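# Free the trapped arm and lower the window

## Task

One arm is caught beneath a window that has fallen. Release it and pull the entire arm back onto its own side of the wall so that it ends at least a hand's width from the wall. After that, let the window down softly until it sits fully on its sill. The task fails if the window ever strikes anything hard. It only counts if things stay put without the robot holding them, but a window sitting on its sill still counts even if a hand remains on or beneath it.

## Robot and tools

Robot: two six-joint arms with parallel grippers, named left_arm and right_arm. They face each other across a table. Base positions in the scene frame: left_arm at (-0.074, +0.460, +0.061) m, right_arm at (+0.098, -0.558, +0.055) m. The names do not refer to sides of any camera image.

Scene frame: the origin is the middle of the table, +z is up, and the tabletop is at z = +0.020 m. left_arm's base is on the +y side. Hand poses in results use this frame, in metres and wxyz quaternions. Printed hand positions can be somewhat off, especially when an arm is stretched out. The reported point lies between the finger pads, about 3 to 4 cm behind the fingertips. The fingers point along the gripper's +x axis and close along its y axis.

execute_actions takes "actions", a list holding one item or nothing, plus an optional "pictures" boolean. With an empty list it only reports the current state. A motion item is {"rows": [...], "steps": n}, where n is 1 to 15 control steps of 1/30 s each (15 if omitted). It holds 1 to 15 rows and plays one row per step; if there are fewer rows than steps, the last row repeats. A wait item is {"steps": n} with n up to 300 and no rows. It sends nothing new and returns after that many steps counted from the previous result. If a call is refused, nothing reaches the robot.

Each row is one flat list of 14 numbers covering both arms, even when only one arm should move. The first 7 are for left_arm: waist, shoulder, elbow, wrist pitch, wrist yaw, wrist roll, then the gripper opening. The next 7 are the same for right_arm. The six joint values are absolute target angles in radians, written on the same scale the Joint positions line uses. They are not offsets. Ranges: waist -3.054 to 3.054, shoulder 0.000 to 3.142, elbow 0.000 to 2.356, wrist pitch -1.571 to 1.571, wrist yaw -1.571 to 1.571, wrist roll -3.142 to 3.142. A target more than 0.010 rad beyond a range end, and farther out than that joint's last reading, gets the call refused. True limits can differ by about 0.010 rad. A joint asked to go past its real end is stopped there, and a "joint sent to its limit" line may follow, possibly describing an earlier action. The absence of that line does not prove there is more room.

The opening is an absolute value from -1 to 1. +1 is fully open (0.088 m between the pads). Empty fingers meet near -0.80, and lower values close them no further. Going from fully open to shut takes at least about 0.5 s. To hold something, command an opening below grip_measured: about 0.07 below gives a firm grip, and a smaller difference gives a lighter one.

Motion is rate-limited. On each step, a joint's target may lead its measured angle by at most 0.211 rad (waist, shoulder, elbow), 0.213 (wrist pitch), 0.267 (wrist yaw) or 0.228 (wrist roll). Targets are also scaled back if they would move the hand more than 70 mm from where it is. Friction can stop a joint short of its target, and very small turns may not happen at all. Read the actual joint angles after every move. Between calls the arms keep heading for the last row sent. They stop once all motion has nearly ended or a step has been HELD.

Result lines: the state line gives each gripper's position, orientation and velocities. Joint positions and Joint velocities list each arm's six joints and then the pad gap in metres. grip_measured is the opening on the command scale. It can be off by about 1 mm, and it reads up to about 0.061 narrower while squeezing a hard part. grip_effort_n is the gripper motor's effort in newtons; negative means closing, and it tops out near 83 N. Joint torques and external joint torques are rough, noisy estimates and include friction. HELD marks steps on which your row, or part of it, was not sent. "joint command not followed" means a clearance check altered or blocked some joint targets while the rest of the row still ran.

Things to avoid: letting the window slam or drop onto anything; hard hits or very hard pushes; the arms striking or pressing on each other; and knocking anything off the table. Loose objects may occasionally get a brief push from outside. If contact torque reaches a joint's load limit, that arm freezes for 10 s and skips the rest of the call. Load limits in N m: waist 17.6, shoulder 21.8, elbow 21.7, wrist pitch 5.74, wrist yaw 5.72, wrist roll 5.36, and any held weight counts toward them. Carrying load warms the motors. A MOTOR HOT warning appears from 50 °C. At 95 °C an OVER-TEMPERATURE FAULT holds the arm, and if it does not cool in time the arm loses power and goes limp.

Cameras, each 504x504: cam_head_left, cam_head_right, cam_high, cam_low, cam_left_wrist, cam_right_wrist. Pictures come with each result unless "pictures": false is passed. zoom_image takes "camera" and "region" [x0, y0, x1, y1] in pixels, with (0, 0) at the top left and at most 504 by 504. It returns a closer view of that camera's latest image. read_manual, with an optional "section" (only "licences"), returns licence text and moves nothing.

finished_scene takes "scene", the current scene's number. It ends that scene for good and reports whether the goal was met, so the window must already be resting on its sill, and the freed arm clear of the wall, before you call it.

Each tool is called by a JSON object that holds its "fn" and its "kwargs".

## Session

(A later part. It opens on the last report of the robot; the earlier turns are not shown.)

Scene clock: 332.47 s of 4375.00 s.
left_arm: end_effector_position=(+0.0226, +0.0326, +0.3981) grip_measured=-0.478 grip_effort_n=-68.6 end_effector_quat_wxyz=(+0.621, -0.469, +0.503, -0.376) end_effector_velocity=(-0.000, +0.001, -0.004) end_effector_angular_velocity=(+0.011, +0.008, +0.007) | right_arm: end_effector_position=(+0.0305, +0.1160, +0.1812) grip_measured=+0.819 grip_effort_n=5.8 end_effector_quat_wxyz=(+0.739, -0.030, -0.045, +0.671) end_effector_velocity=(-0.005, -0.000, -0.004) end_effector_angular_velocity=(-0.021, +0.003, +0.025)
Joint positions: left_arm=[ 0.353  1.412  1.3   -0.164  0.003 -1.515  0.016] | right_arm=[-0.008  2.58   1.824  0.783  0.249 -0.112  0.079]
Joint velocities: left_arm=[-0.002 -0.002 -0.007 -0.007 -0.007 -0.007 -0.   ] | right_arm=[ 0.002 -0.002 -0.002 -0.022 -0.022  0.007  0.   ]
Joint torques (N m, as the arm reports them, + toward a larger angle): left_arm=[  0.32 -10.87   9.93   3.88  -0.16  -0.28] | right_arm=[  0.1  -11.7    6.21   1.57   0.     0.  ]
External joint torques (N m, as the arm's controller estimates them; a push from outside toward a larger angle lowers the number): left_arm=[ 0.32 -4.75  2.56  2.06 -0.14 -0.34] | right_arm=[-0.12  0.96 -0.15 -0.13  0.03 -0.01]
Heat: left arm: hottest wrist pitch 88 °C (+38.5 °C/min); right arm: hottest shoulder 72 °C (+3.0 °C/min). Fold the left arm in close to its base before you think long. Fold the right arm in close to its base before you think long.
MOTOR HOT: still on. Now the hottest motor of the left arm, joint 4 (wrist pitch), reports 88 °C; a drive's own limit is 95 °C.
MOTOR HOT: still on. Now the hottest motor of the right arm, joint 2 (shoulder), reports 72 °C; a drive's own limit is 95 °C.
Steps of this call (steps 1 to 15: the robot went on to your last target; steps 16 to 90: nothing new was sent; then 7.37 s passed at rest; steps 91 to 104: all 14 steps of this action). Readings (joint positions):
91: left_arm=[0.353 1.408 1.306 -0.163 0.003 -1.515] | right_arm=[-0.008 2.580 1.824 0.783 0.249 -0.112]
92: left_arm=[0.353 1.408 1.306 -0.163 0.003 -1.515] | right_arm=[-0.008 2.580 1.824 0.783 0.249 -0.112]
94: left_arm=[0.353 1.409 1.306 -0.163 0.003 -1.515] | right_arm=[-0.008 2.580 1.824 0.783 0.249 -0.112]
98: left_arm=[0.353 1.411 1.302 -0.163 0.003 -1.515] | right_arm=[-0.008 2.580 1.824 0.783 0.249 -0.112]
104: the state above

The window is settling back on the right wrist. Unloading the left arm fully so it can cool.

{"fn": "execute_actions", "kwargs": {"actions": [{"rows": [
[0.356,1.382,1.322,-0.143,0,-1.52,-0.48,-0.008,2.577,1.825,0.784,0.249,-0.112,0.82],
[0.356,1.385,1.32,-0.146,0,-1.52,-0.48,-0.008,2.577,1.825,0.784,0.249,-0.112,0.82],
[0.356,1.388,1.318,-0.149,0,-1.52,-0.48,-0.008,2.577,1.825,0.784,0.249,-0.112,0.82],
[0.356,1.391,1.316,-0.152,0,-1.52,-0.48,-0.008,2.577,1.825,0.784,0.249,-0.112,0.82],
[0.356,1.394,1.314,-0.155,0,-1.52,-0.48,-0.008,2.577,1.825,0.784,0.249,-0.112,0.82],
[0.356,1.397,1.312,-0.158,0,-1.52,-0.48,-0.008,2.577,1.825,0.784,0.249,-0.112,0.82],
[0.356,1.4,1.31,-0.161,0,-1.52,-0.48,-0.008,2.577,1.825,0.784,0.249,-0.112,0.82],
[0.356,1.403,1.308,-0.164,0,-1.52,-0.48,-0.008,2.577,1.825,0.784,0.249,-0.112,0.82],
[0.356,1.406,1.306,-0.167,0,-1.52,-0.48,-0.008,2.577,1.825,0.784,0.249,-0.112,0.82],
[0.356,1.409,1.304,-0.17,0,-1.52,-0.48,-0.008,2.577,1.825,0.784,0.249,-0.112,0.82],
[0.356,1.412,1.302,-0.173,0,-1.52,-0.48,-0.008,2.577,1.825,0.784,0.249,-0.112,0.82],
[0.356,1.415,1.3,-0.176,0,-1.52,-0.47,-0.008,2.577,1.825,0.784,0.249,-0.112,0.82]
], "steps": 15}]}}

Scene clock: 343.17 s of 4375.00 s.
left_arm: end_effector_position=(+0.0230, +0.0311, +0.3910) grip_measured=-0.468 grip_effort_n=-20.2 end_effector_quat_wxyz=(+0.625, -0.463, +0.509, -0.369) end_effector_velocity=(-0.002, -0.000, -0.006) end_effector_angular_velocity=(+0.018, -0.001, -0.012) | right_arm: end_effector_position=(+0.0305, +0.1160, +0.1811) grip_measured=+0.819 grip_effort_n=5.8 end_effector_quat_wxyz=(+0.739, -0.030, -0.045, +0.671) end_effector_velocity=(+0.001, -0.000, -0.001) end_effector_angular_velocity=(-0.008, -0.009, +0.005)
Joint positions: left_arm=[ 0.353  1.422  1.299 -0.176  0.003 -1.513  0.016] | right_arm=[-0.008  2.58   1.824  0.783  0.249 -0.112  0.079]
Joint velocities: left_arm=[-0.002  0.002 -0.007 -0.007  0.007  0.007  0.001] | right_arm=[-0.002 -0.002 -0.002 -0.007 -0.007 -0.007 -0.   ]
Joint torques (N m, as the arm reports them, + toward a larger angle): left_arm=[ 0.17 -7.9   7.38  2.09 -0.14 -0.19] | right_arm=[  0.1  -11.7    6.21   1.6    0.     0.  ]
External joint torques (N m, as the arm's controller estimates them; a push from outside toward a larger angle lowers the number): left_arm=[ 0.2  -1.69 -0.01  0.28 -0.13 -0.26] | right_arm=[ 0.1   0.9  -0.11 -0.09  0.01 -0.01]
Heat: left arm: hottest wrist pitch 85 °C (+21.0 °C/min); right arm: hottest shoulder 73 °C (+4.0 °C/min). Fold the left arm in close to its base before you think long. Fold the right arm in close to its base before you think long.
MOTOR HOT: still on. Now the hottest motor of the left arm, joint 4 (wrist pitch), reports 85 °C; a drive's own limit is 95 °C.
MOTOR HOT: still on. Now the hottest motor of the right arm, joint 2 (shoulder), reports 73 °C; a drive's own limit is 95 °C.
Steps of this call (steps 1 to 15: the robot went on to your last target; steps 16 to 90: nothing new was sent; then 7.20 s passed at rest; steps 91 to 105: all 15 steps of this action). Readings (joint positions):
91: left_arm=[0.353 1.412 1.300 -0.165 0.003 -1.514] | right_arm=[-0.008 2.580 1.824 0.783 0.249 -0.112]
92: left_arm=[0.353 1.413 1.300 -0.165 0.003 -1.514] | right_arm=[-0.008 2.580 1.824 0.783 0.249 -0.112]
94: left_arm=[0.353 1.414 1.300 -0.167 0.003 -1.514] | right_arm=[-0.008 2.580 1.824 0.783 0.249 -0.112]
98: left_arm=[0.353 1.418 1.299 -0.172 0.003 -1.513] | right_arm=[-0.008 2.580 1.824 0.783 0.249 -0.112]
105: the state above
camera_calibration (this result's frames):
cam_left_wrist: T_world_to_cam=[[-0.0235034, -0.293133, 0.955783, -0.357615], [-0.991414, 0.129848, 0.015444, 0.0432511], [-0.128634, -0.947213, -0.293668, 0.224457], [0, 0, 0, 1]] pos_world=[0.0633474, 0.102164, 0.40705]
cam_right_wrist: T_world_to_cam=[[0.987411, -0.139949, 0.0737117, -0.0221723], [0.0325275, -0.276397, -0.960493, 0.239522], [0.154793, 0.950799, -0.268366, 0.0197269], [0, 0, 0, 1]] pos_world=[0.0110485, 0.0443439, 0.236987]

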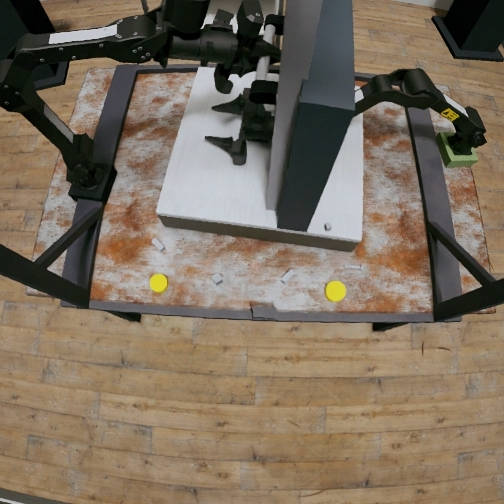

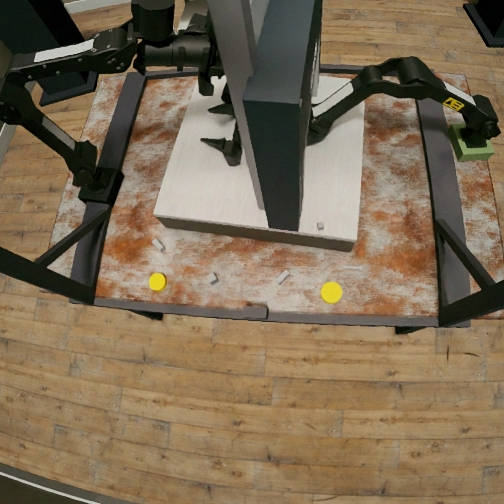

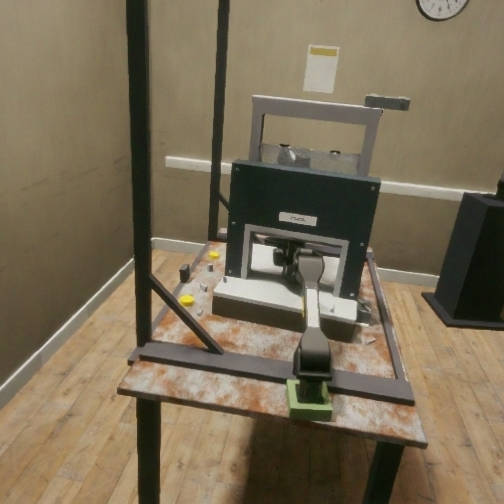

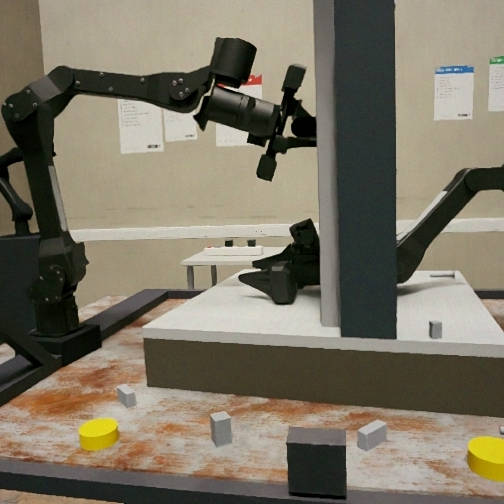

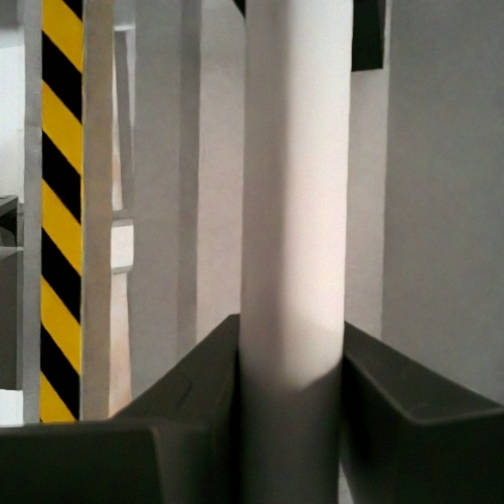

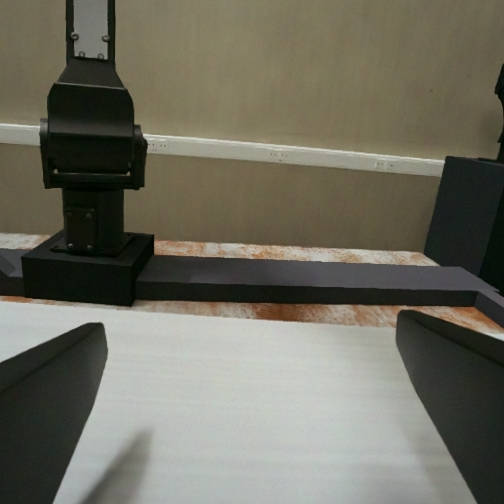

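{"fn": "execute_actions", "kwargs": {"actions": [{"rows": [
[0.356,1.412,1.312,-0.172,0,-1.51,-0.48,-0.008,2.577,1.825,0.784,0.249,-0.112,0.82],
[0.356,1.407,1.330,-0.170,0,-1.505,-0.48,-0.008,2.577,1.825,0.784,0.249,-0.112,0.82],
[0.356,1.402,1.352,-0.172,0,-1.50,-0.48,-0.008,2.577,1.825,0.784,0.249,-0.112,0.82],
[0.356,1.398,1.378,-0.178,0,-1.495,-0.48,-0.008,2.577,1.825,0.784,0.249,-0.112,0.82],
[0.356,1.398,1.406,-0.187,0,-1.49,-0.48,-0.008,2.577,1.825,0.784,0.249,-0.112,0.82],
[0.356,1.401,1.436,-0.198,0,-1.49,-0.48,-0.008,2.577,1.825,0.784,0.249,-0.112,0.82],
[0.356,1.404,1.458,-0.216,0,-1.49,-0.48,-0.008,2.577,1.825,0.784,0.249,-0.112,0.82],
[0.356,1.408,1.480,-0.234,0,-1.49,-0.48,-0.008,2.577,1.825,0.784,0.249,-0.112,0.82],
[0.356,1.412,1.502,-0.253,0,-1.49,-0.48,-0.008,2.577,1.825,0.784,0.249,-0.112,0.82],
[0.356,1.416,1.523,-0.270,0,-1.49,-0.48,-0.008,2.577,1.825,0.784,0.249,-0.112,0.82],
[0.356,1.419,1.542,-0.285,0,-1.49,-0.48,-0.008,2.577,1.825,0.784,0.249,-0.112,0.82],
[0.356,1.422,1.558,-0.298,0,-1.49,-0.48,-0.008,2.577,1.825,0.784,0.249,-0.112,0.82],
[0.356,1.425,1.570,-0.307,0,-1.49,-0.48,-0.008,2.577,1.825,0.784,0.249,-0.112,0.82],
[0.356,1.427,1.577,-0.313,0,-1.49,-0.48,-0.008,2.577,1.825,0.784,0.249,-0.112,0.82],
[0.356,1.427,1.580,-0.315,0,-1.49,-0.48,-0.008,2.577,1.825,0.784,0.249,-0.112,0.82]
], "steps": 15}], "pictures": false}}

{"fn": "execute_actions", "kwargs": {"actions": [{"rows": [
[0.356,1.427,1.58,-0.315,0,-1.49,-0.48,-0.008,2.574,1.825,0.788,0.249,-0.10,0.82],
[0.356,1.427,1.58,-0.315,0,-1.49,-0.48,-0.008,2.570,1.826,0.793,0.249,-0.08,0.82],
[0.356,1.427,1.58,-0.315,0,-1.49,-0.48,-0.008,2.566,1.826,0.799,0.249,-0.06,0.82],
[0.356,1.427,1.58,-0.315,0,-1.49,-0.48,-0.008,2.562,1.827,0.805,0.249,-0.04,0.82],
[0.356,1.427,1.58,-0.315,0,-1.49,-0.48,-0.008,2.558,1.827,0.810,0.249,-0.02,0.82],
[0.356,1.427,1.58,-0.315,0,-1.49,-0.48,-0.008,2.555,1.827,0.813,0.249,0.0,0.82],
[0.356,1.427,1.58,-0.315,0,-1.49,-0.48,-0.008,2.555,1.827,0.813,0.249,0.0,0.82],
[0.356,1.427,1.575,-0.317,0,-1.49,-0.48,-0.008,2.555,1.827,0.813,0.249,0.0,0.82],
[0.356,1.427,1.57,-0.319,0,-1.49,-0.48,-0.008,2.555,1.827,0.813,0.249,0.0,0.82],
[0.356,1.427,1.565,-0.32,0,-1.49,-0.48,-0.008,2.555,1.827,0.813,0.249,0.0,0.82]
], "steps": 11}]}}

{"fn": "execute_actions", "kwargs": {"actions": [{"rows": [
[0.356,1.427,1.565,-0.32,0,-1.49,-0.48,-0.008,2.553,1.822,0.815,0.249,0,0.82],
[0.356,1.427,1.565,-0.32,0,-1.49,-0.48,-0.007,2.545,1.807,0.823,0.250,0,0.82],
[0.356,1.427,1.565,-0.32,0,-1.49,-0.48,-0.005,2.533,1.782,0.835,0.252,0,0.82],
[0.356,1.427,1.565,-0.32,0,-1.49,-0.48,-0.003,2.517,1.750,0.851,0.254,0,0.82],
[0.356,1.427,1.565,-0.32,0,-1.49,-0.48,-0.001,2.498,1.712,0.870,0.257,0,0.82],
[0.356,1.427,1.565,-0.32,0,-1.49,-0.48,0.002,2.476,1.670,0.891,0.260,0,0.82],
[0.356,1.427,1.565,-0.32,0,-1.49,-0.48,0.005,2.454,1.625,0.914,0.263,0,0.82],
[0.356,1.427,1.565,-0.32,0,-1.49,-0.48,0.009,2.432,1.580,0.936,0.267,0,0.82],
[0.356,1.427,1.565,-0.32,0,-1.49,-0.48,0.012,2.410,1.537,0.957,0.270,0,0.82],
[0.356,1.427,1.565,-0.32,0,-1.49,-0.48,0.015,2.390,1.497,0.977,0.273,0,0.82],
[0.356,1.427,1.565,-0.32,0,-1.49,-0.48,0.018,2.373,1.463,0.994,0.276,0,0.82],
[0.356,1.427,1.565,-0.32,0,-1.49,-0.48,0.021,2.358,1.435,1.008,0.278,0,0.82],
[0.356,1.427,1.565,-0.32,0,-1.49,-0.48,0.023,2.348,1.414,1.018,0.280,0,0.82],
[0.356,1.427,1.565,-0.32,0,-1.49,-0.48,0.025,2.341,1.401,1.025,0.281,0,0.82],
[0.356,1.427,1.565,-0.32,0,-1.49,-0.48,0.026,2.339,1.397,1.027,0.282,0,0.82]
], "steps": 15}], "pictures": false}}

{"fn": "execute_actions", "kwargs": {"actions": [{"steps": 6}]}}

Scene clock: 421.63 s of 4375.00 s.
left_arm: end_effector_position=(+0.0225, +0.0322, +0.4235) grip_measured=-0.472 grip_effort_n=-45.4 end_effector_quat_wxyz=(+0.634, -0.448, +0.511, -0.368) end_effector_velocity=(-0.002, +0.009, +0.152) end_effector_angular_velocity=(-0.265, -0.055, +0.007) | right_arm: end_effector_position=(+0.0305, +0.1160, +0.1812) grip_measured=+0.819 grip_effort_n=5.8 end_effector_quat_wxyz=(+0.739, -0.030, -0.045, +0.671) end_effector_velocity=(+0.001, -0.001, -0.003) end_effector_angular_velocity=(-0.022, -0.011, +0.005)
Joint positions: left_arm=[ 0.353  1.45   1.475 -0.348  0.003 -1.489  0.016] | right_arm=[-0.008  2.58   1.824  0.783  0.249 -0.112  0.079]
Joint velocities: left_arm=[-0.002 -0.007  0.388 -0.125 -0.007 -0.007 -0.001] | right_arm=[-0.002 -0.007 -0.007 -0.022 -0.007 -0.007 -0.   ]
Joint torques (N m, as the arm reports them, + toward a larger angle): left_arm=[ 0.27 -9.94 15.79  5.75 -0.13  0.01] | right_arm=[  0.06 -11.68   6.17   1.58   0.     0.  ]
External joint torques (N m, as the arm's controller estimates them; a push from outside toward a larger angle lowers the number): left_arm=[ 0.27 -3.62  8.71  4.05 -0.11 -0.06] | right_arm=[ 0.06  1.02 -0.2  -0.16  0.01 -0.02]
Heat: left arm: hottest wrist pitch 53 °C (-19.2 °C/min); right arm: hottest shoulder 77 °C (+3.0 °C/min). Fold the left arm in close to its base before you think long. Fold the right arm in close to its base before you think long.
MOTOR HOT: still on. Now the hottest motor of the left arm, joint 4 (wrist pitch), reports 53 °C; a drive's own limit is 95 °C.
MOTOR HOT: still on. Now the hottest motor of the right arm, joint 2 (shoulder), reports 77 °C; a drive's own limit is 95 °C.
Steps of this call (steps 1 to 15: the robot went on to your last target; steps 16 to 90: nothing new was sent; then 74.97 s passed at rest; steps 91 to 105: all 15 steps of this action). Readings (joint positions):
91: left_arm=[0.353 1.422 1.299 -0.176 0.003 -1.513] | right_arm=[-0.008 2.580 1.824 0.783 0.249 -0.112]
92: left_arm=[0.353 1.422 1.299 -0.176 0.003 -1.511] | right_arm=[-0.008 2.580 1.824 0.783 0.249 -0.112]
94: left_arm=[0.353 1.422 1.310 -0.188 0.003 -1.504] | right_arm=[-0.008 2.580 1.824 0.783 0.249 -0.112]
98: left_arm=[0.353 1.432 1.360 -0.249 0.003 -1.493] | right_arm=[-0.008 2.580 1.824 0.782 0.249 -0.112]
105: the state above

Scene clock: 422.00 s of 4375.00 s.
left_arm: end_effector_position=(+0.0223, +0.0332, +0.4375) grip_measured=-0.472 grip_effort_n=-44.4 end_effector_quat_wxyz=(+0.631, -0.455, +0.505, -0.375) end_effector_velocity=(-0.000, +0.001, -0.005) end_effector_angular_velocity=(+0.021, +0.005, +0.016) | right_arm: end_effector_position=(+0.0306, +0.1156, +0.1918) grip_measured=+0.819 grip_effort_n=5.8 end_effector_quat_wxyz=(+0.740, +0.023, -0.020, +0.672) end_effector_velocity=(+0.003, -0.002, +0.024) end_effector_angular_velocity=(+0.058, +0.088, -0.005)
Joint positions: left_arm=[ 0.353  1.451  1.514 -0.363  0.003 -1.489  0.016] | right_arm=[-0.008  2.572  1.824  0.81   0.249 -0.009  0.079]
Joint velocities: left_arm=[-0.007  0.002  0.002 -0.022 -0.022 -0.007 -0.   ] | right_arm=[-0.002 -0.032 -0.002  0.022  0.007  0.081  0.   ]
Joint torques (N m, as the arm reports them, + toward a larger angle): left_arm=[  0.31 -10.05  12.91   5.34  -0.16   0.03] | right_arm=[  0.1  -12.9    6.39   1.66   0.     0.13]
External joint torques (N m, as the arm's controller estimates them; a push from outside toward a larger angle lowers the number): left_arm=[ 0.34 -3.72  5.68  3.48 -0.14 -0.04] | right_arm=[ 0.01 -0.3   0.04 -0.03  0.01  0.12]
Heat: left arm: hottest wrist pitch 53 °C (-19.1 °C/min); right arm: hottest shoulder 77 °C (+3.0 °C/min). Fold the left arm in close to its base before you think long. Fold the right arm in close to its base before you think long.
MOTOR HOT: still on. Now the hottest motor of the left arm, joint 4 (wrist pitch), reports 53 °C; a drive's own limit is 95 °C.
MOTOR HOT: still on. Now the hottest motor of the right arm, joint 2 (shoulder), reports 77 °C; a drive's own limit is 95 °C.
Steps of this call (steps 1 to 11: all 11 steps of this action). Readings (joint positions):
1: left_arm=[0.353 1.450 1.487 -0.351 0.003 -1.489] | right_arm=[-0.008 2.580 1.824 0.783 0.249 -0.111]
2: left_arm=[0.353 1.450 1.496 -0.352 0.003 -1.489] | right_arm=[-0.008 2.580 1.824 0.784 0.249 -0.104]
4: left_arm=[0.353 1.450 1.509 -0.354 0.003 -1.489] | right_arm=[-0.008 2.580 1.824 0.793 0.249 -0.078]
8: left_arm=[0.353 1.450 1.514 -0.360 0.003 -1.489] | right_arm=[-0.008 2.575 1.824 0.806 0.249 -0.022]
11: the state above
camera_calibration (this result's frames):
cam_left_wrist: T_world_to_cam=[[-0.0472348, -0.298797, 0.953147, -0.399619], [-0.990507, 0.137329, -0.00603566, 0.0507242], [-0.129092, -0.944384, -0.302447, 0.243849], [0, 0, 0, 1]] pos_world=[0.0628456, 0.103917, 0.454953]
cam_right_wrist: T_world_to_cam=[[0.989889, -0.136282, -0.0393186, -0.00191309], [-0.0707624, -0.234247, -0.969598, 0.249709], [0.122929, 0.962577, -0.241523, 0.0174889], [0, 0, 0, 1]] pos_world=[0.0174139, 0.0413986, 0.246266]

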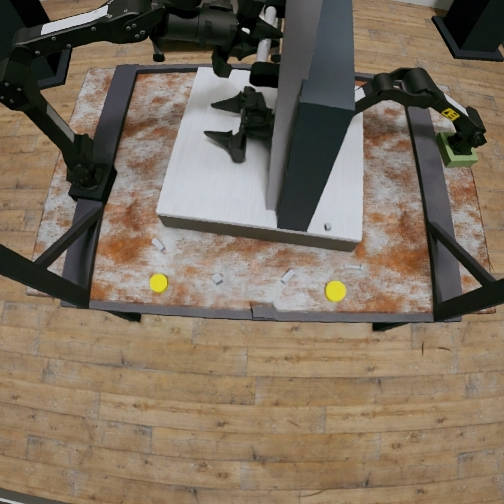

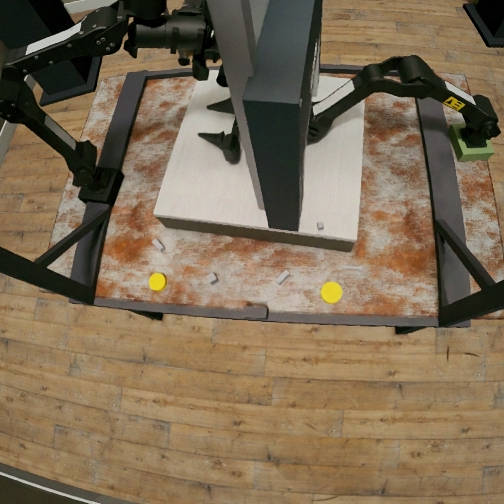

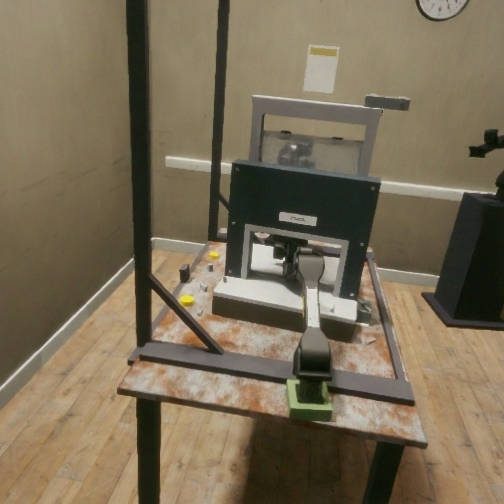

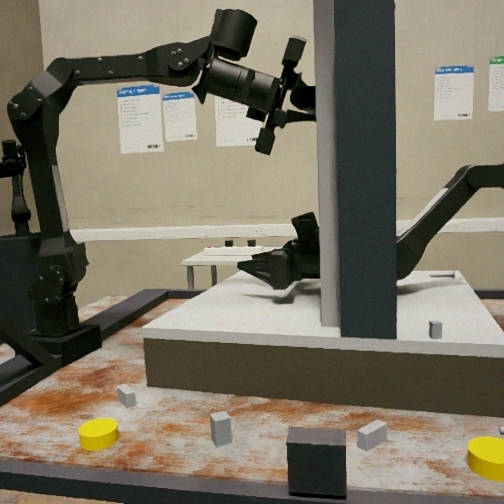

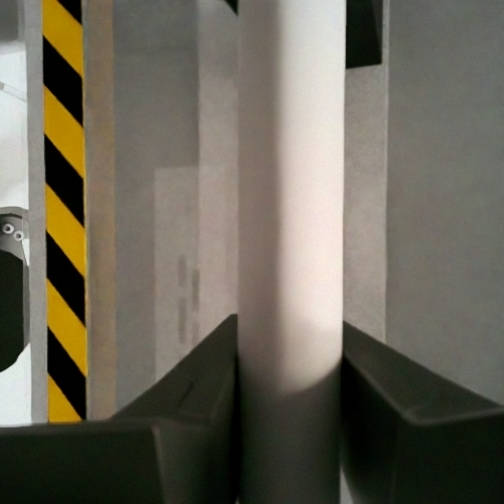

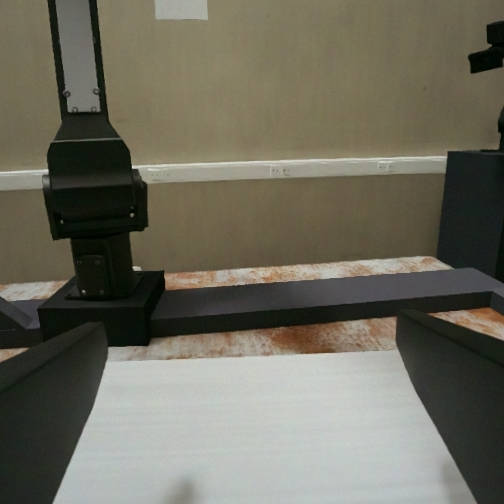

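Scene clock: 422.50 s of 4375.00 s.
left_arm: end_effector_position=(+0.0223, +0.0332, +0.4372) grip_measured=-0.472 grip_effort_n=-44.4 end_effector_quat_wxyz=(+0.631, -0.454, +0.505, -0.375) end_effector_velocity=(+0.004, +0.003, -0.007) end_effector_angular_velocity=(+0.023, +0.020, +0.030) | right_arm: end_effector_position=(+0.0259, +0.0558, +0.1982) grip_measured=+0.819 grip_effort_n=5.8 end_effector_quat_wxyz=(+0.739, +0.031, -0.021, +0.673) end_effector_velocity=(-0.033, -0.099, +0.008) end_effector_angular_velocity=(-0.004, -0.005, +0.053)
Joint positions: left_arm=[ 0.353  1.451  1.514 -0.364  0.003 -1.489  0.016] | right_arm=[ 0.02   2.374  1.445  1.004  0.276 -0.003  0.079]
Joint velocities: left_arm=[ 0.002 -0.002 -0.007 -0.022 -0.022 -0.022 -0.   ] | right_arm=[ 0.09  -0.295 -0.54   0.242  0.037 -0.007 -0.   ]
Joint torques (N m, as the arm reports them, + toward a larger angle): left_arm=[ 0.4  -9.94 12.83  5.24 -0.12  0.02] | right_arm=[  0.01 -11.16   4.9    1.63   0.11   0.09]
External joint torques (N m, as the arm's controller estimates them; a push from outside toward a larger angle lowers the number): left_arm=[ 0.36 -3.76  5.71  3.43 -0.09 -0.04] | right_arm=[ 0.24 -0.14 -1.03 -0.02  0.13  0.08]
Heat: left arm: hottest wrist pitch 54 °C (-17.2 °C/min); right arm: hottest shoulder 78 °C (+4.0 °C/min). Fold the left arm in close to its base before you think long. Fold the right arm in close to its base before you think long.
MOTOR HOT: still on. Now the hottest motor of the left arm, joint 4 (wrist pitch), reports 54 °C; a drive's own limit is 95 °C.
MOTOR HOT: still on. Now the hottest motor of the right arm, joint 2 (shoulder), reports 78 °C; a drive's own limit is 95 °C.
Steps of this call (steps 1 to 15: all 15 steps of this action). Readings (joint positions):
1: left_arm=[0.353 1.451 1.514 -0.363 0.003 -1.489] | right_arm=[-0.008 2.571 1.824 0.810 0.249 -0.007]
2: left_arm=[0.353 1.451 1.514 -0.364 0.003 -1.489] | right_arm=[-0.008 2.570 1.824 0.812 0.249 -0.006]
4: left_arm=[0.353 1.451 1.514 -0.364 0.003 -1.489] | right_arm=[-0.008 2.558 1.803 0.826 0.249 -0.004]
8: left_arm=[0.353 1.451 1.514 -0.364 0.003 -1.489] | right_arm=[-0.004 2.496 1.681 0.888 0.258 -0.003]
15: the state above

Scene clock: 422.70 s of 4375.00 s.
left_arm: end_effector_position=(+0.0223, +0.0332, +0.4372) grip_measured=-0.472 grip_effort_n=-44.4 end_effector_quat_wxyz=(+0.631, -0.454, +0.505, -0.375) end_effector_velocity=(-0.002, -0.000, +0.001) end_effector_angular_velocity=(-0.009, +0.007, -0.007) | right_arm: end_effector_position=(+0.0239, +0.0491, +0.1986) grip_measured=+0.819 grip_effort_n=5.8 end_effector_quat_wxyz=(+0.738, +0.032, -0.021, +0.674) end_effector_velocity=(+0.007, -0.006, -0.005) end_effector_angular_velocity=(-0.009, -0.023, -0.016)
Joint positions: left_arm=[ 0.353  1.451  1.514 -0.364  0.003 -1.489  0.016] | right_arm=[ 0.026  2.355  1.409  1.022  0.279 -0.003  0.079]
Joint velocities: left_arm=[-0.002 -0.002 -0.002  0.007  0.007 -0.007 -0.   ] | right_arm=[-0.007 -0.012 -0.042  0.022  0.007 -0.022 -0.   ]
Joint torques (N m, as the arm reports them, + toward a larger angle): left_arm=[ 0.19 -9.98 13.01  5.21 -0.17  0.05] | right_arm=[  0.01 -11.44   4.49   1.64   0.08   0.09]
External joint torques (N m, as the arm's controller estimates them; a push from outside toward a larger angle lowers the number): left_arm=[ 0.21 -3.72  5.8   3.36 -0.16 -0.01] | right_arm=[ 0.14 -0.43 -1.3  -0.03  0.08  0.08]
Heat: left arm: hottest wrist pitch 54 °C (-17.1 °C/min); right arm: hottest shoulder 78 °C (+4.0 °C/min). Fold the left arm in close to its base before you think long. Fold the right arm in close to its base before you think long.
MOTOR HOT: still on. Now the hottest motor of the left arm, joint 4 (wrist pitch), reports 54 °C; a drive's own limit is 95 °C.
MOTOR HOT: still on. Now the hottest motor of the right arm, joint 2 (shoulder), reports 78 °C; a drive's own limit is 95 °C.
Steps of this call (steps 1 to 6: the robot went on to your last target). Readings (joint positions):
1: left_arm=[0.353 1.451 1.514 -0.364 0.003 -1.489] | right_arm=[0.023 2.366 1.432 1.011 0.277 -0.003]
2: left_arm=[0.353 1.451 1.514 -0.364 0.003 -1.489] | right_arm=[0.025 2.361 1.423 1.016 0.277 -0.003]
4: left_arm=[0.353 1.451 1.514 -0.364 0.003 -1.489] | right_arm=[0.026 2.356 1.414 1.021 0.278 -0.003]
6: the state above
camera_calibration (this result's frames):
cam_left_wrist: T_world_to_cam=[[-0.0469938, -0.29986, 0.952825, -0.39916], [-0.990509, 0.137336, -0.00563182, 0.0505648], [-0.129168, -0.944046, -0.303468, 0.244141], [0, 0, 0, 1]] pos_world=[0.0628621, 0.103844, 0.454704]
cam_right_wrist: T_world_to_cam=[[0.990094, -0.130629, -0.0514702, -0.0019481], [-0.079595, -0.220222, -0.972197, 0.240225], [0.115662, 0.966664, -0.228438, 0.081332], [0, 0, 0, 1]] pos_world=[0.0116425, -0.0259722, 0.252025]

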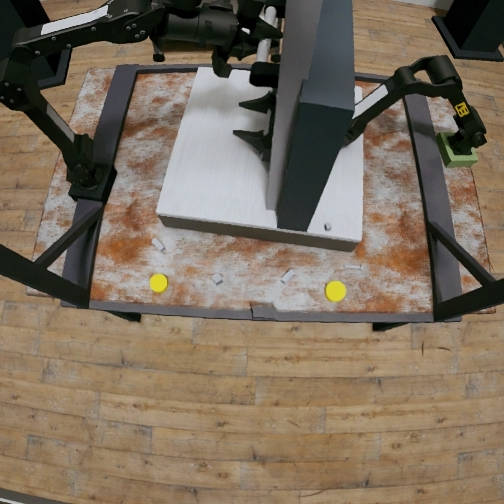

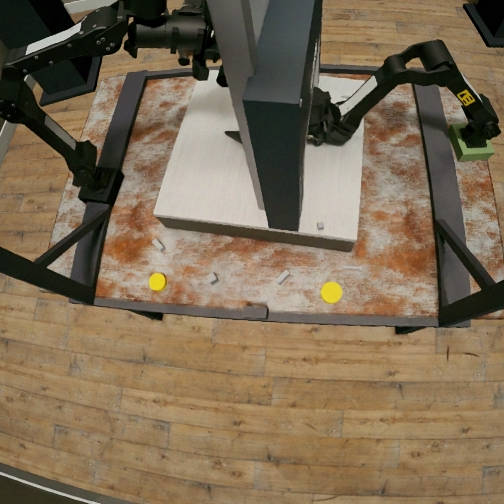

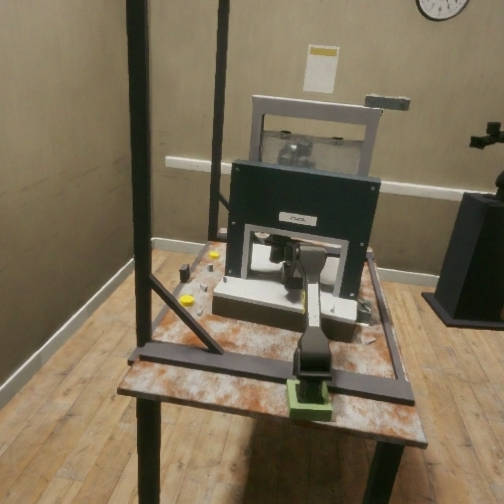

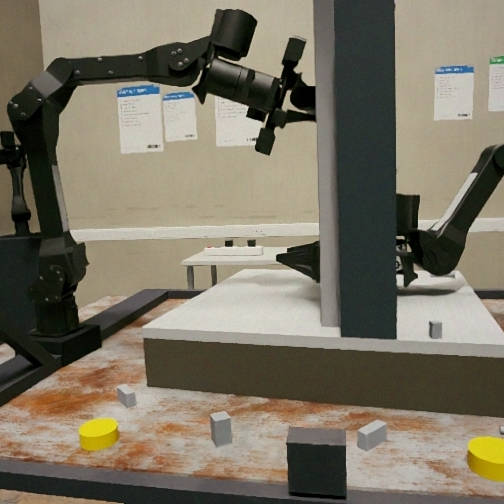

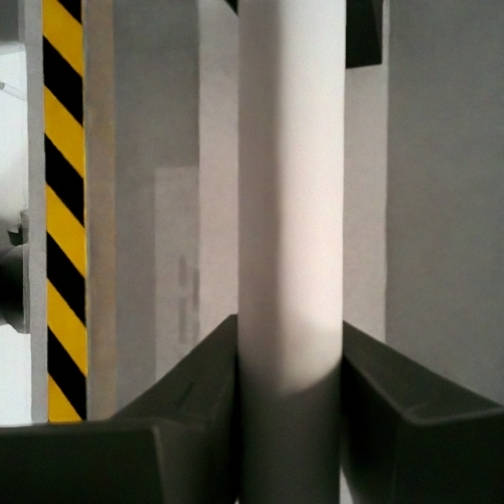

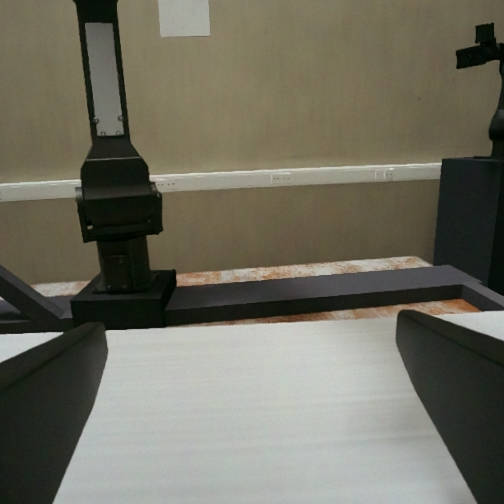

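{"fn": "execute_actions", "kwargs": {"actions": [{"rows": [
[0.356,1.42,1.56,-0.325,0,-1.49,-0.49,0.028,2.33,1.375,1.03,0.284,0,0.82],
[0.356,1.42,1.55,-0.33,0,-1.49,-0.49,0.032,2.31,1.335,1.045,0.289,0,0.82],
[0.356,1.42,1.55,-0.335,0,-1.49,-0.49,0.037,2.28,1.275,1.07,0.295,0,0.82],
[0.356,1.42,1.55,-0.335,0,-1.49,-0.49,0.042,2.25,1.21,1.095,0.3,0,0.82],
[0.356,1.42,1.55,-0.335,0,-1.49,-0.49,0.05,2.22,1.153,1.122,0.308,0,0.82],
[0.356,1.42,1.55,-0.335,0,-1.49,-0.49,0.057,2.19,1.096,1.149,0.315,0,0.82],
[0.356,1.42,1.55,-0.335,0,-1.49,-0.49,0.065,2.163,1.04,1.176,0.323,0,0.82],
[0.356,1.42,1.55,-0.335,0,-1.49,-0.49,0.068,2.125,0.978,1.197,0.325,0,0.82],
[0.356,1.42,1.55,-0.335,0,-1.49,-0.49,0.071,2.087,0.916,1.218,0.326,0,0.82],
[0.356,1.42,1.55,-0.335,0,-1.49,-0.49,0.074,2.048,0.855,1.239,0.328,0,0.82],
[0.356,1.42,1.55,-0.335,0,-1.49,-0.49,0.077,2.01,0.794,1.26,0.329,0,0.82],
[0.356,1.42,1.55,-0.335,0,-1.49,-0.49,0.08,1.97,0.733,1.28,0.33,0,0.82]
], "steps": 15}], "pictures": false}}

{"fn": "execute_actions", "kwargs": {"actions": [{"rows": [
[0.356,1.42,1.55,-0.335,0,-1.49,-0.49,0.08,1.69,0.46,1.27,0.33,0,0.82]
], "steps": 8}], "pictures": false}}

{"fn": "execute_actions", "kwargs": {"actions": [{"rows": [
[0.356,1.42,1.55,-0.335,0,-1.49,-0.49,0.08,1.0,0.3,0.75,0.2,0,0.82]
], "steps": 15}]}}

Scene clock: 435.63 s of 4375.00 s.
left_arm: end_effector_position=(+0.0222, +0.0336, +0.4353) grip_measured=-0.479 grip_effort_n=-60.2 end_effector_quat_wxyz=(+0.632, -0.452, +0.507, -0.372) end_effector_velocity=(-0.001, +0.002, +0.000) end_effector_angular_velocity=(+0.001, +0.005, +0.007) | right_arm: end_effector_position=(+0.0299, -0.0808, +0.1972) grip_measured=+0.819 grip_effort_n=5.8 end_effector_quat_wxyz=(+0.737, +0.017, -0.011, +0.676) end_effector_velocity=(+0.028, -0.105, +0.052) end_effector_angular_velocity=(+0.092, +0.016, -0.010)
Joint positions: left_arm=[ 0.353  1.451  1.514 -0.372  0.003 -1.489  0.016] | right_arm=[ 0.079  2.001  0.776  1.265  0.327 -0.003  0.079]
Joint velocities: left_arm=[-0.002 -0.007 -0.002 -0.007 -0.007 -0.007 -0.   ] | right_arm=[-0.002 -0.383 -0.457  0.168  0.007 -0.007  0.   ]
Joint torques (N m, as the arm reports them, + toward a larger angle): left_arm=[  0.29 -10.88  11.08   4.7   -0.14   0.06] | right_arm=[ 0.19 -7.03  3.98  1.45  0.07  0.08]
External joint torques (N m, as the arm's controller estimates them; a push from outside toward a larger angle lowers the number): left_arm=[ 0.28 -4.57  3.87  2.87 -0.12  0.  ] | right_arm=[ 0.3   0.06 -1.04 -0.08  0.11  0.08]
Heat: left arm: hottest wrist pitch 65 °C (+0.0 °C/min); right arm: hottest shoulder 78 °C (+3.0 °C/min). Fold the left arm in close to its base before you think long. Fold the right arm in close to its base before you think long.
MOTOR HOT: still on. Now the hottest motor of the left arm, joint 4 (wrist pitch), reports 65 °C; a drive's own limit is 95 °C.
MOTOR HOT: still on. Now the hottest motor of the right arm, joint 2 (shoulder), reports 78 °C; a drive's own limit is 95 °C.
Steps of this call (steps 1 to 30: the robot went on to your last target; steps 31 to 90: nothing new was sent; then 9.43 s passed at rest; steps 91 to 105: all 15 steps of this action). Readings (joint positions):
91: left_arm=[0.353 1.451 1.514 -0.364 0.003 -1.489] | right_arm=[0.026 2.353 1.402 1.025 0.280 -0.003]
92: left_arm=[0.353 1.451 1.514 -0.365 0.003 -1.489] | right_arm=[0.026 2.347 1.390 1.029 0.281 -0.003]
94: left_arm=[0.353 1.451 1.514 -0.367 0.003 -1.489] | right_arm=[0.029 2.316 1.326 1.054 0.288 -0.003]
98: left_arm=[0.353 1.451 1.514 -0.372 0.003 -1.489] | right_arm=[0.048 2.214 1.119 1.140 0.311 -0.003]
105: the state above

Scene clock: 435.90 s of 4375.00 s.
left_arm: end_effector_position=(+0.0222, +0.0336, +0.4353) grip_measured=-0.479 grip_effort_n=-60.2 end_effector_quat_wxyz=(+0.632, -0.452, +0.507, -0.372) end_effector_velocity=(+0.002, +0.003, -0.005) end_effector_angular_velocity=(+0.019, +0.014, +0.034) | right_arm: end_effector_position=(+0.0477, -0.1521, +0.2230) grip_measured=+0.819 grip_effort_n=5.8 end_effector_quat_wxyz=(+0.737, +0.023, -0.014, +0.675) end_effector_velocity=(+0.015, -0.052, -0.005) end_effector_angular_velocity=(-0.038, -0.030, -0.011)
Joint positions: left_arm=[ 0.353  1.451  1.514 -0.372  0.003 -1.489  0.016] | right_arm=[ 0.079  1.706  0.487  1.274  0.33  -0.003  0.079]
Joint velocities: left_arm=[-0.007 -0.002 -0.002 -0.022 -0.037 -0.022 -0.   ] | right_arm=[-0.002 -0.183 -0.212 -0.007  0.007 -0.022 -0.   ]
Joint torques (N m, as the arm reports them, + toward a larger angle): left_arm=[  0.26 -10.77  11.21   4.71  -0.15   0.02] | right_arm=[-0.06 -5.37  3.16  1.23  0.    0.08]
External joint torques (N m, as the arm's controller estimates them; a push from outside toward a larger angle lowers the number): left_arm=[ 0.22 -4.55  4.06  2.89 -0.12 -0.04] | right_arm=[-0.09 -0.4  -1.28 -0.17  0.03  0.08]
Heat: left arm: hottest wrist pitch 65 °C (+0.0 °C/min); right arm: hottest shoulder 78 °C (+3.0 °C/min). Fold the left arm in close to its base before you think long. Fold the right arm in close to its base before you think long.
MOTOR HOT: still on. Now the hottest motor of the left arm, joint 4 (wrist pitch), reports 65 °C; a drive's own limit is 95 °C.
MOTOR HOT: still on. Now the hottest motor of the right arm, joint 2 (shoulder), reports 78 °C; a drive's own limit is 95 °C.
Steps of this call (steps 1 to 8: all 8 steps of this action). Readings (joint positions):
1: left_arm=[0.353 1.451 1.514 -0.372 0.003 -1.489] | right_arm=[0.079 1.967 0.741 1.264 0.326 -0.003]
2: left_arm=[0.353 1.451 1.514 -0.372 0.003 -1.489] | right_arm=[0.079 1.917 0.683 1.260 0.325 -0.003]
4: left_arm=[0.353 1.451 1.514 -0.372 0.003 -1.489] | right_arm=[0.079 1.803 0.563 1.267 0.329 -0.003]
8: the state above

Scene clock: 436.40 s of 4375.00 s.
left_arm: end_effector_position=(+0.0222, +0.0336, +0.4353) grip_measured=-0.479 grip_effort_n=-60.2 end_effector_quat_wxyz=(+0.632, -0.452, +0.507, -0.372) end_effector_velocity=(-0.000, +0.001, -0.002) end_effector_angular_velocity=(+0.009, -0.007, +0.002) | right_arm: end_effector_position=(+0.0505, -0.2400, +0.2825) grip_measured=+0.819 grip_effort_n=5.3 end_effector_quat_wxyz=(+0.693, +0.024, -0.016, +0.720) end_effector_velocity=(+0.001, -0.006, -0.024) end_effector_angular_velocity=(-0.130, -0.040, +0.004)
Joint positions: left_arm=[ 0.353  1.451  1.514 -0.372  0.003 -1.489  0.016] | right_arm=[ 0.08   1.009  0.308  0.758  0.204 -0.002  0.079]
Joint velocities: left_arm=[-0.002 -0.002 -0.002 -0.007 -0.007  0.007 -0.   ] | right_arm=[-0.002 -0.066 -0.002 -0.198 -0.007 -0.007 -0.   ]
Joint torques (N m, as the arm reports them, + toward a larger angle): left_arm=[  0.34 -10.78  11.04   4.72  -0.15   0.  ] | right_arm=[ 0.11 -2.34  5.32  1.41 -0.1   0.05]
External joint torques (N m, as the arm's controller estimates them; a push from outside toward a larger angle lowers the number): left_arm=[ 0.34 -4.53  3.86  2.89 -0.13 -0.06] | right_arm=[ 0.1  -0.2  -0.64 -0.17 -0.09  0.04]
Heat: left arm: hottest wrist pitch 65 °C (+1.0 °C/min); right arm: hottest shoulder 77 °C (+2.0 °C/min). Fold the left arm in close to its base before you think long. Fold the right arm in close to its base before you think long.
MOTOR HOT: still on. Now the hottest motor of the left arm, joint 4 (wrist pitch), reports 65 °C; a drive's own limit is 95 °C.
MOTOR HOT: still on. Now the hottest motor of the right arm, joint 2 (shoulder), reports 77 °C; a drive's own limit is 95 °C.
Steps of this call (steps 1 to 15: all 15 steps of this action). Readings (joint positions):
1: left_arm=[0.353 1.451 1.514 -0.372 0.003 -1.489] | right_arm=[0.078 1.673 0.460 1.233 0.305 -0.002]
2: left_arm=[0.353 1.451 1.514 -0.372 0.003 -1.489] | right_arm=[0.078 1.616 0.419 1.157 0.267 -0.002]
4: left_arm=[0.353 1.451 1.514 -0.372 0.003 -1.489] | right_arm=[0.080 1.493 0.342 1.025 0.233 -0.002]
8: left_arm=[0.353 1.451 1.514 -0.372 0.003 -1.489] | right_arm=[0.080 1.259 0.309 0.815 0.209 -0.002]
15: the state above
camera_calibration (this result's frames):
cam_left_wrist: T_world_to_cam=[[-0.0451483, -0.308003, 0.950314, -0.395893], [-0.990516, 0.137371, -0.0025355, 0.0490475], [-0.129764, -0.941416, -0.311284, 0.247289], [0, 0, 0, 1]] pos_world=[0.0627978, 0.104128, 0.453323]
cam_right_wrist: T_world_to_cam=[[0.999098, -0.00314021, -0.0423524, -0.0341121], [-0.0418271, -0.245445, -0.968508, 0.251265], [-0.00735386, 0.969406, -0.245354, 0.38852], [0, 0, 0, 1]] pos_world=[0.0474481, -0.315069, 0.337232]

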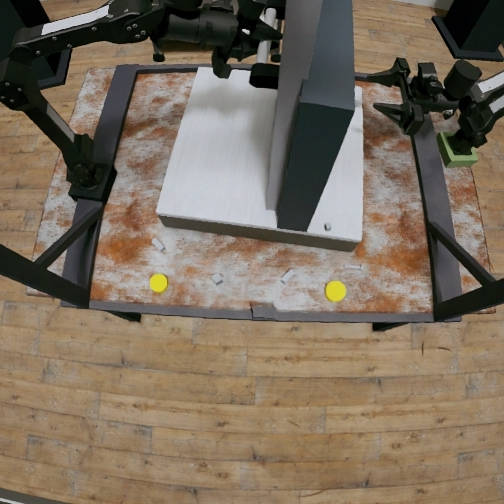

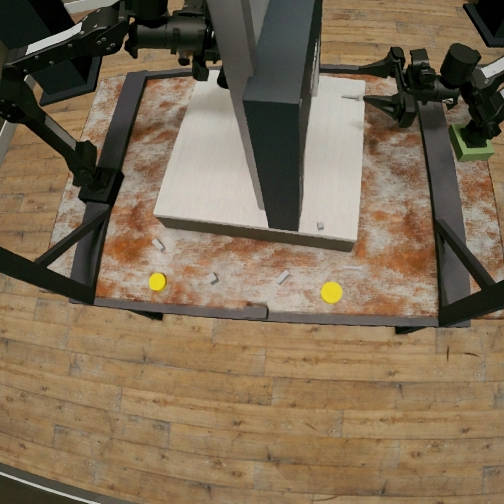

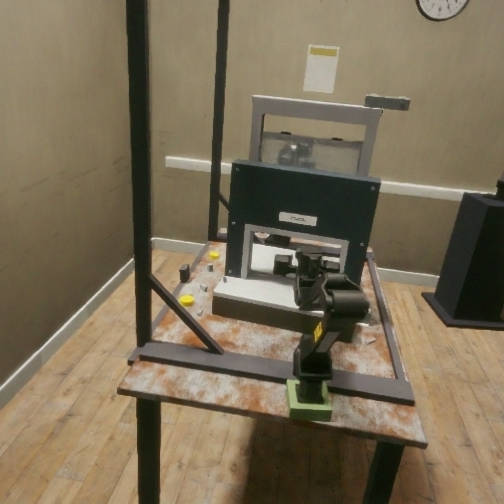

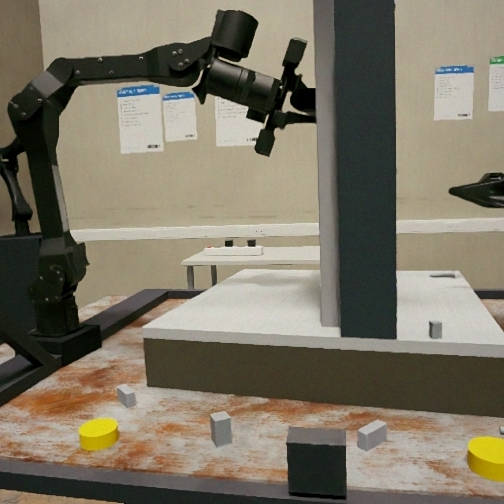

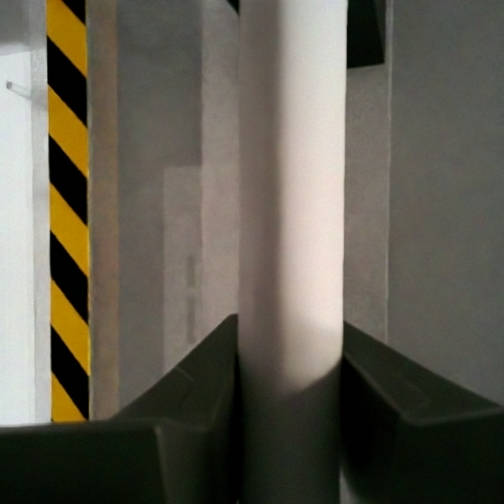

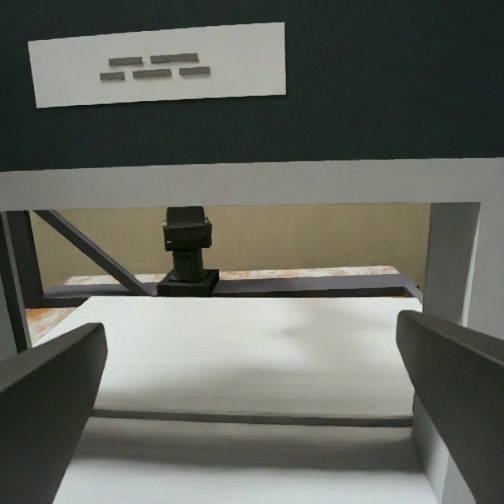

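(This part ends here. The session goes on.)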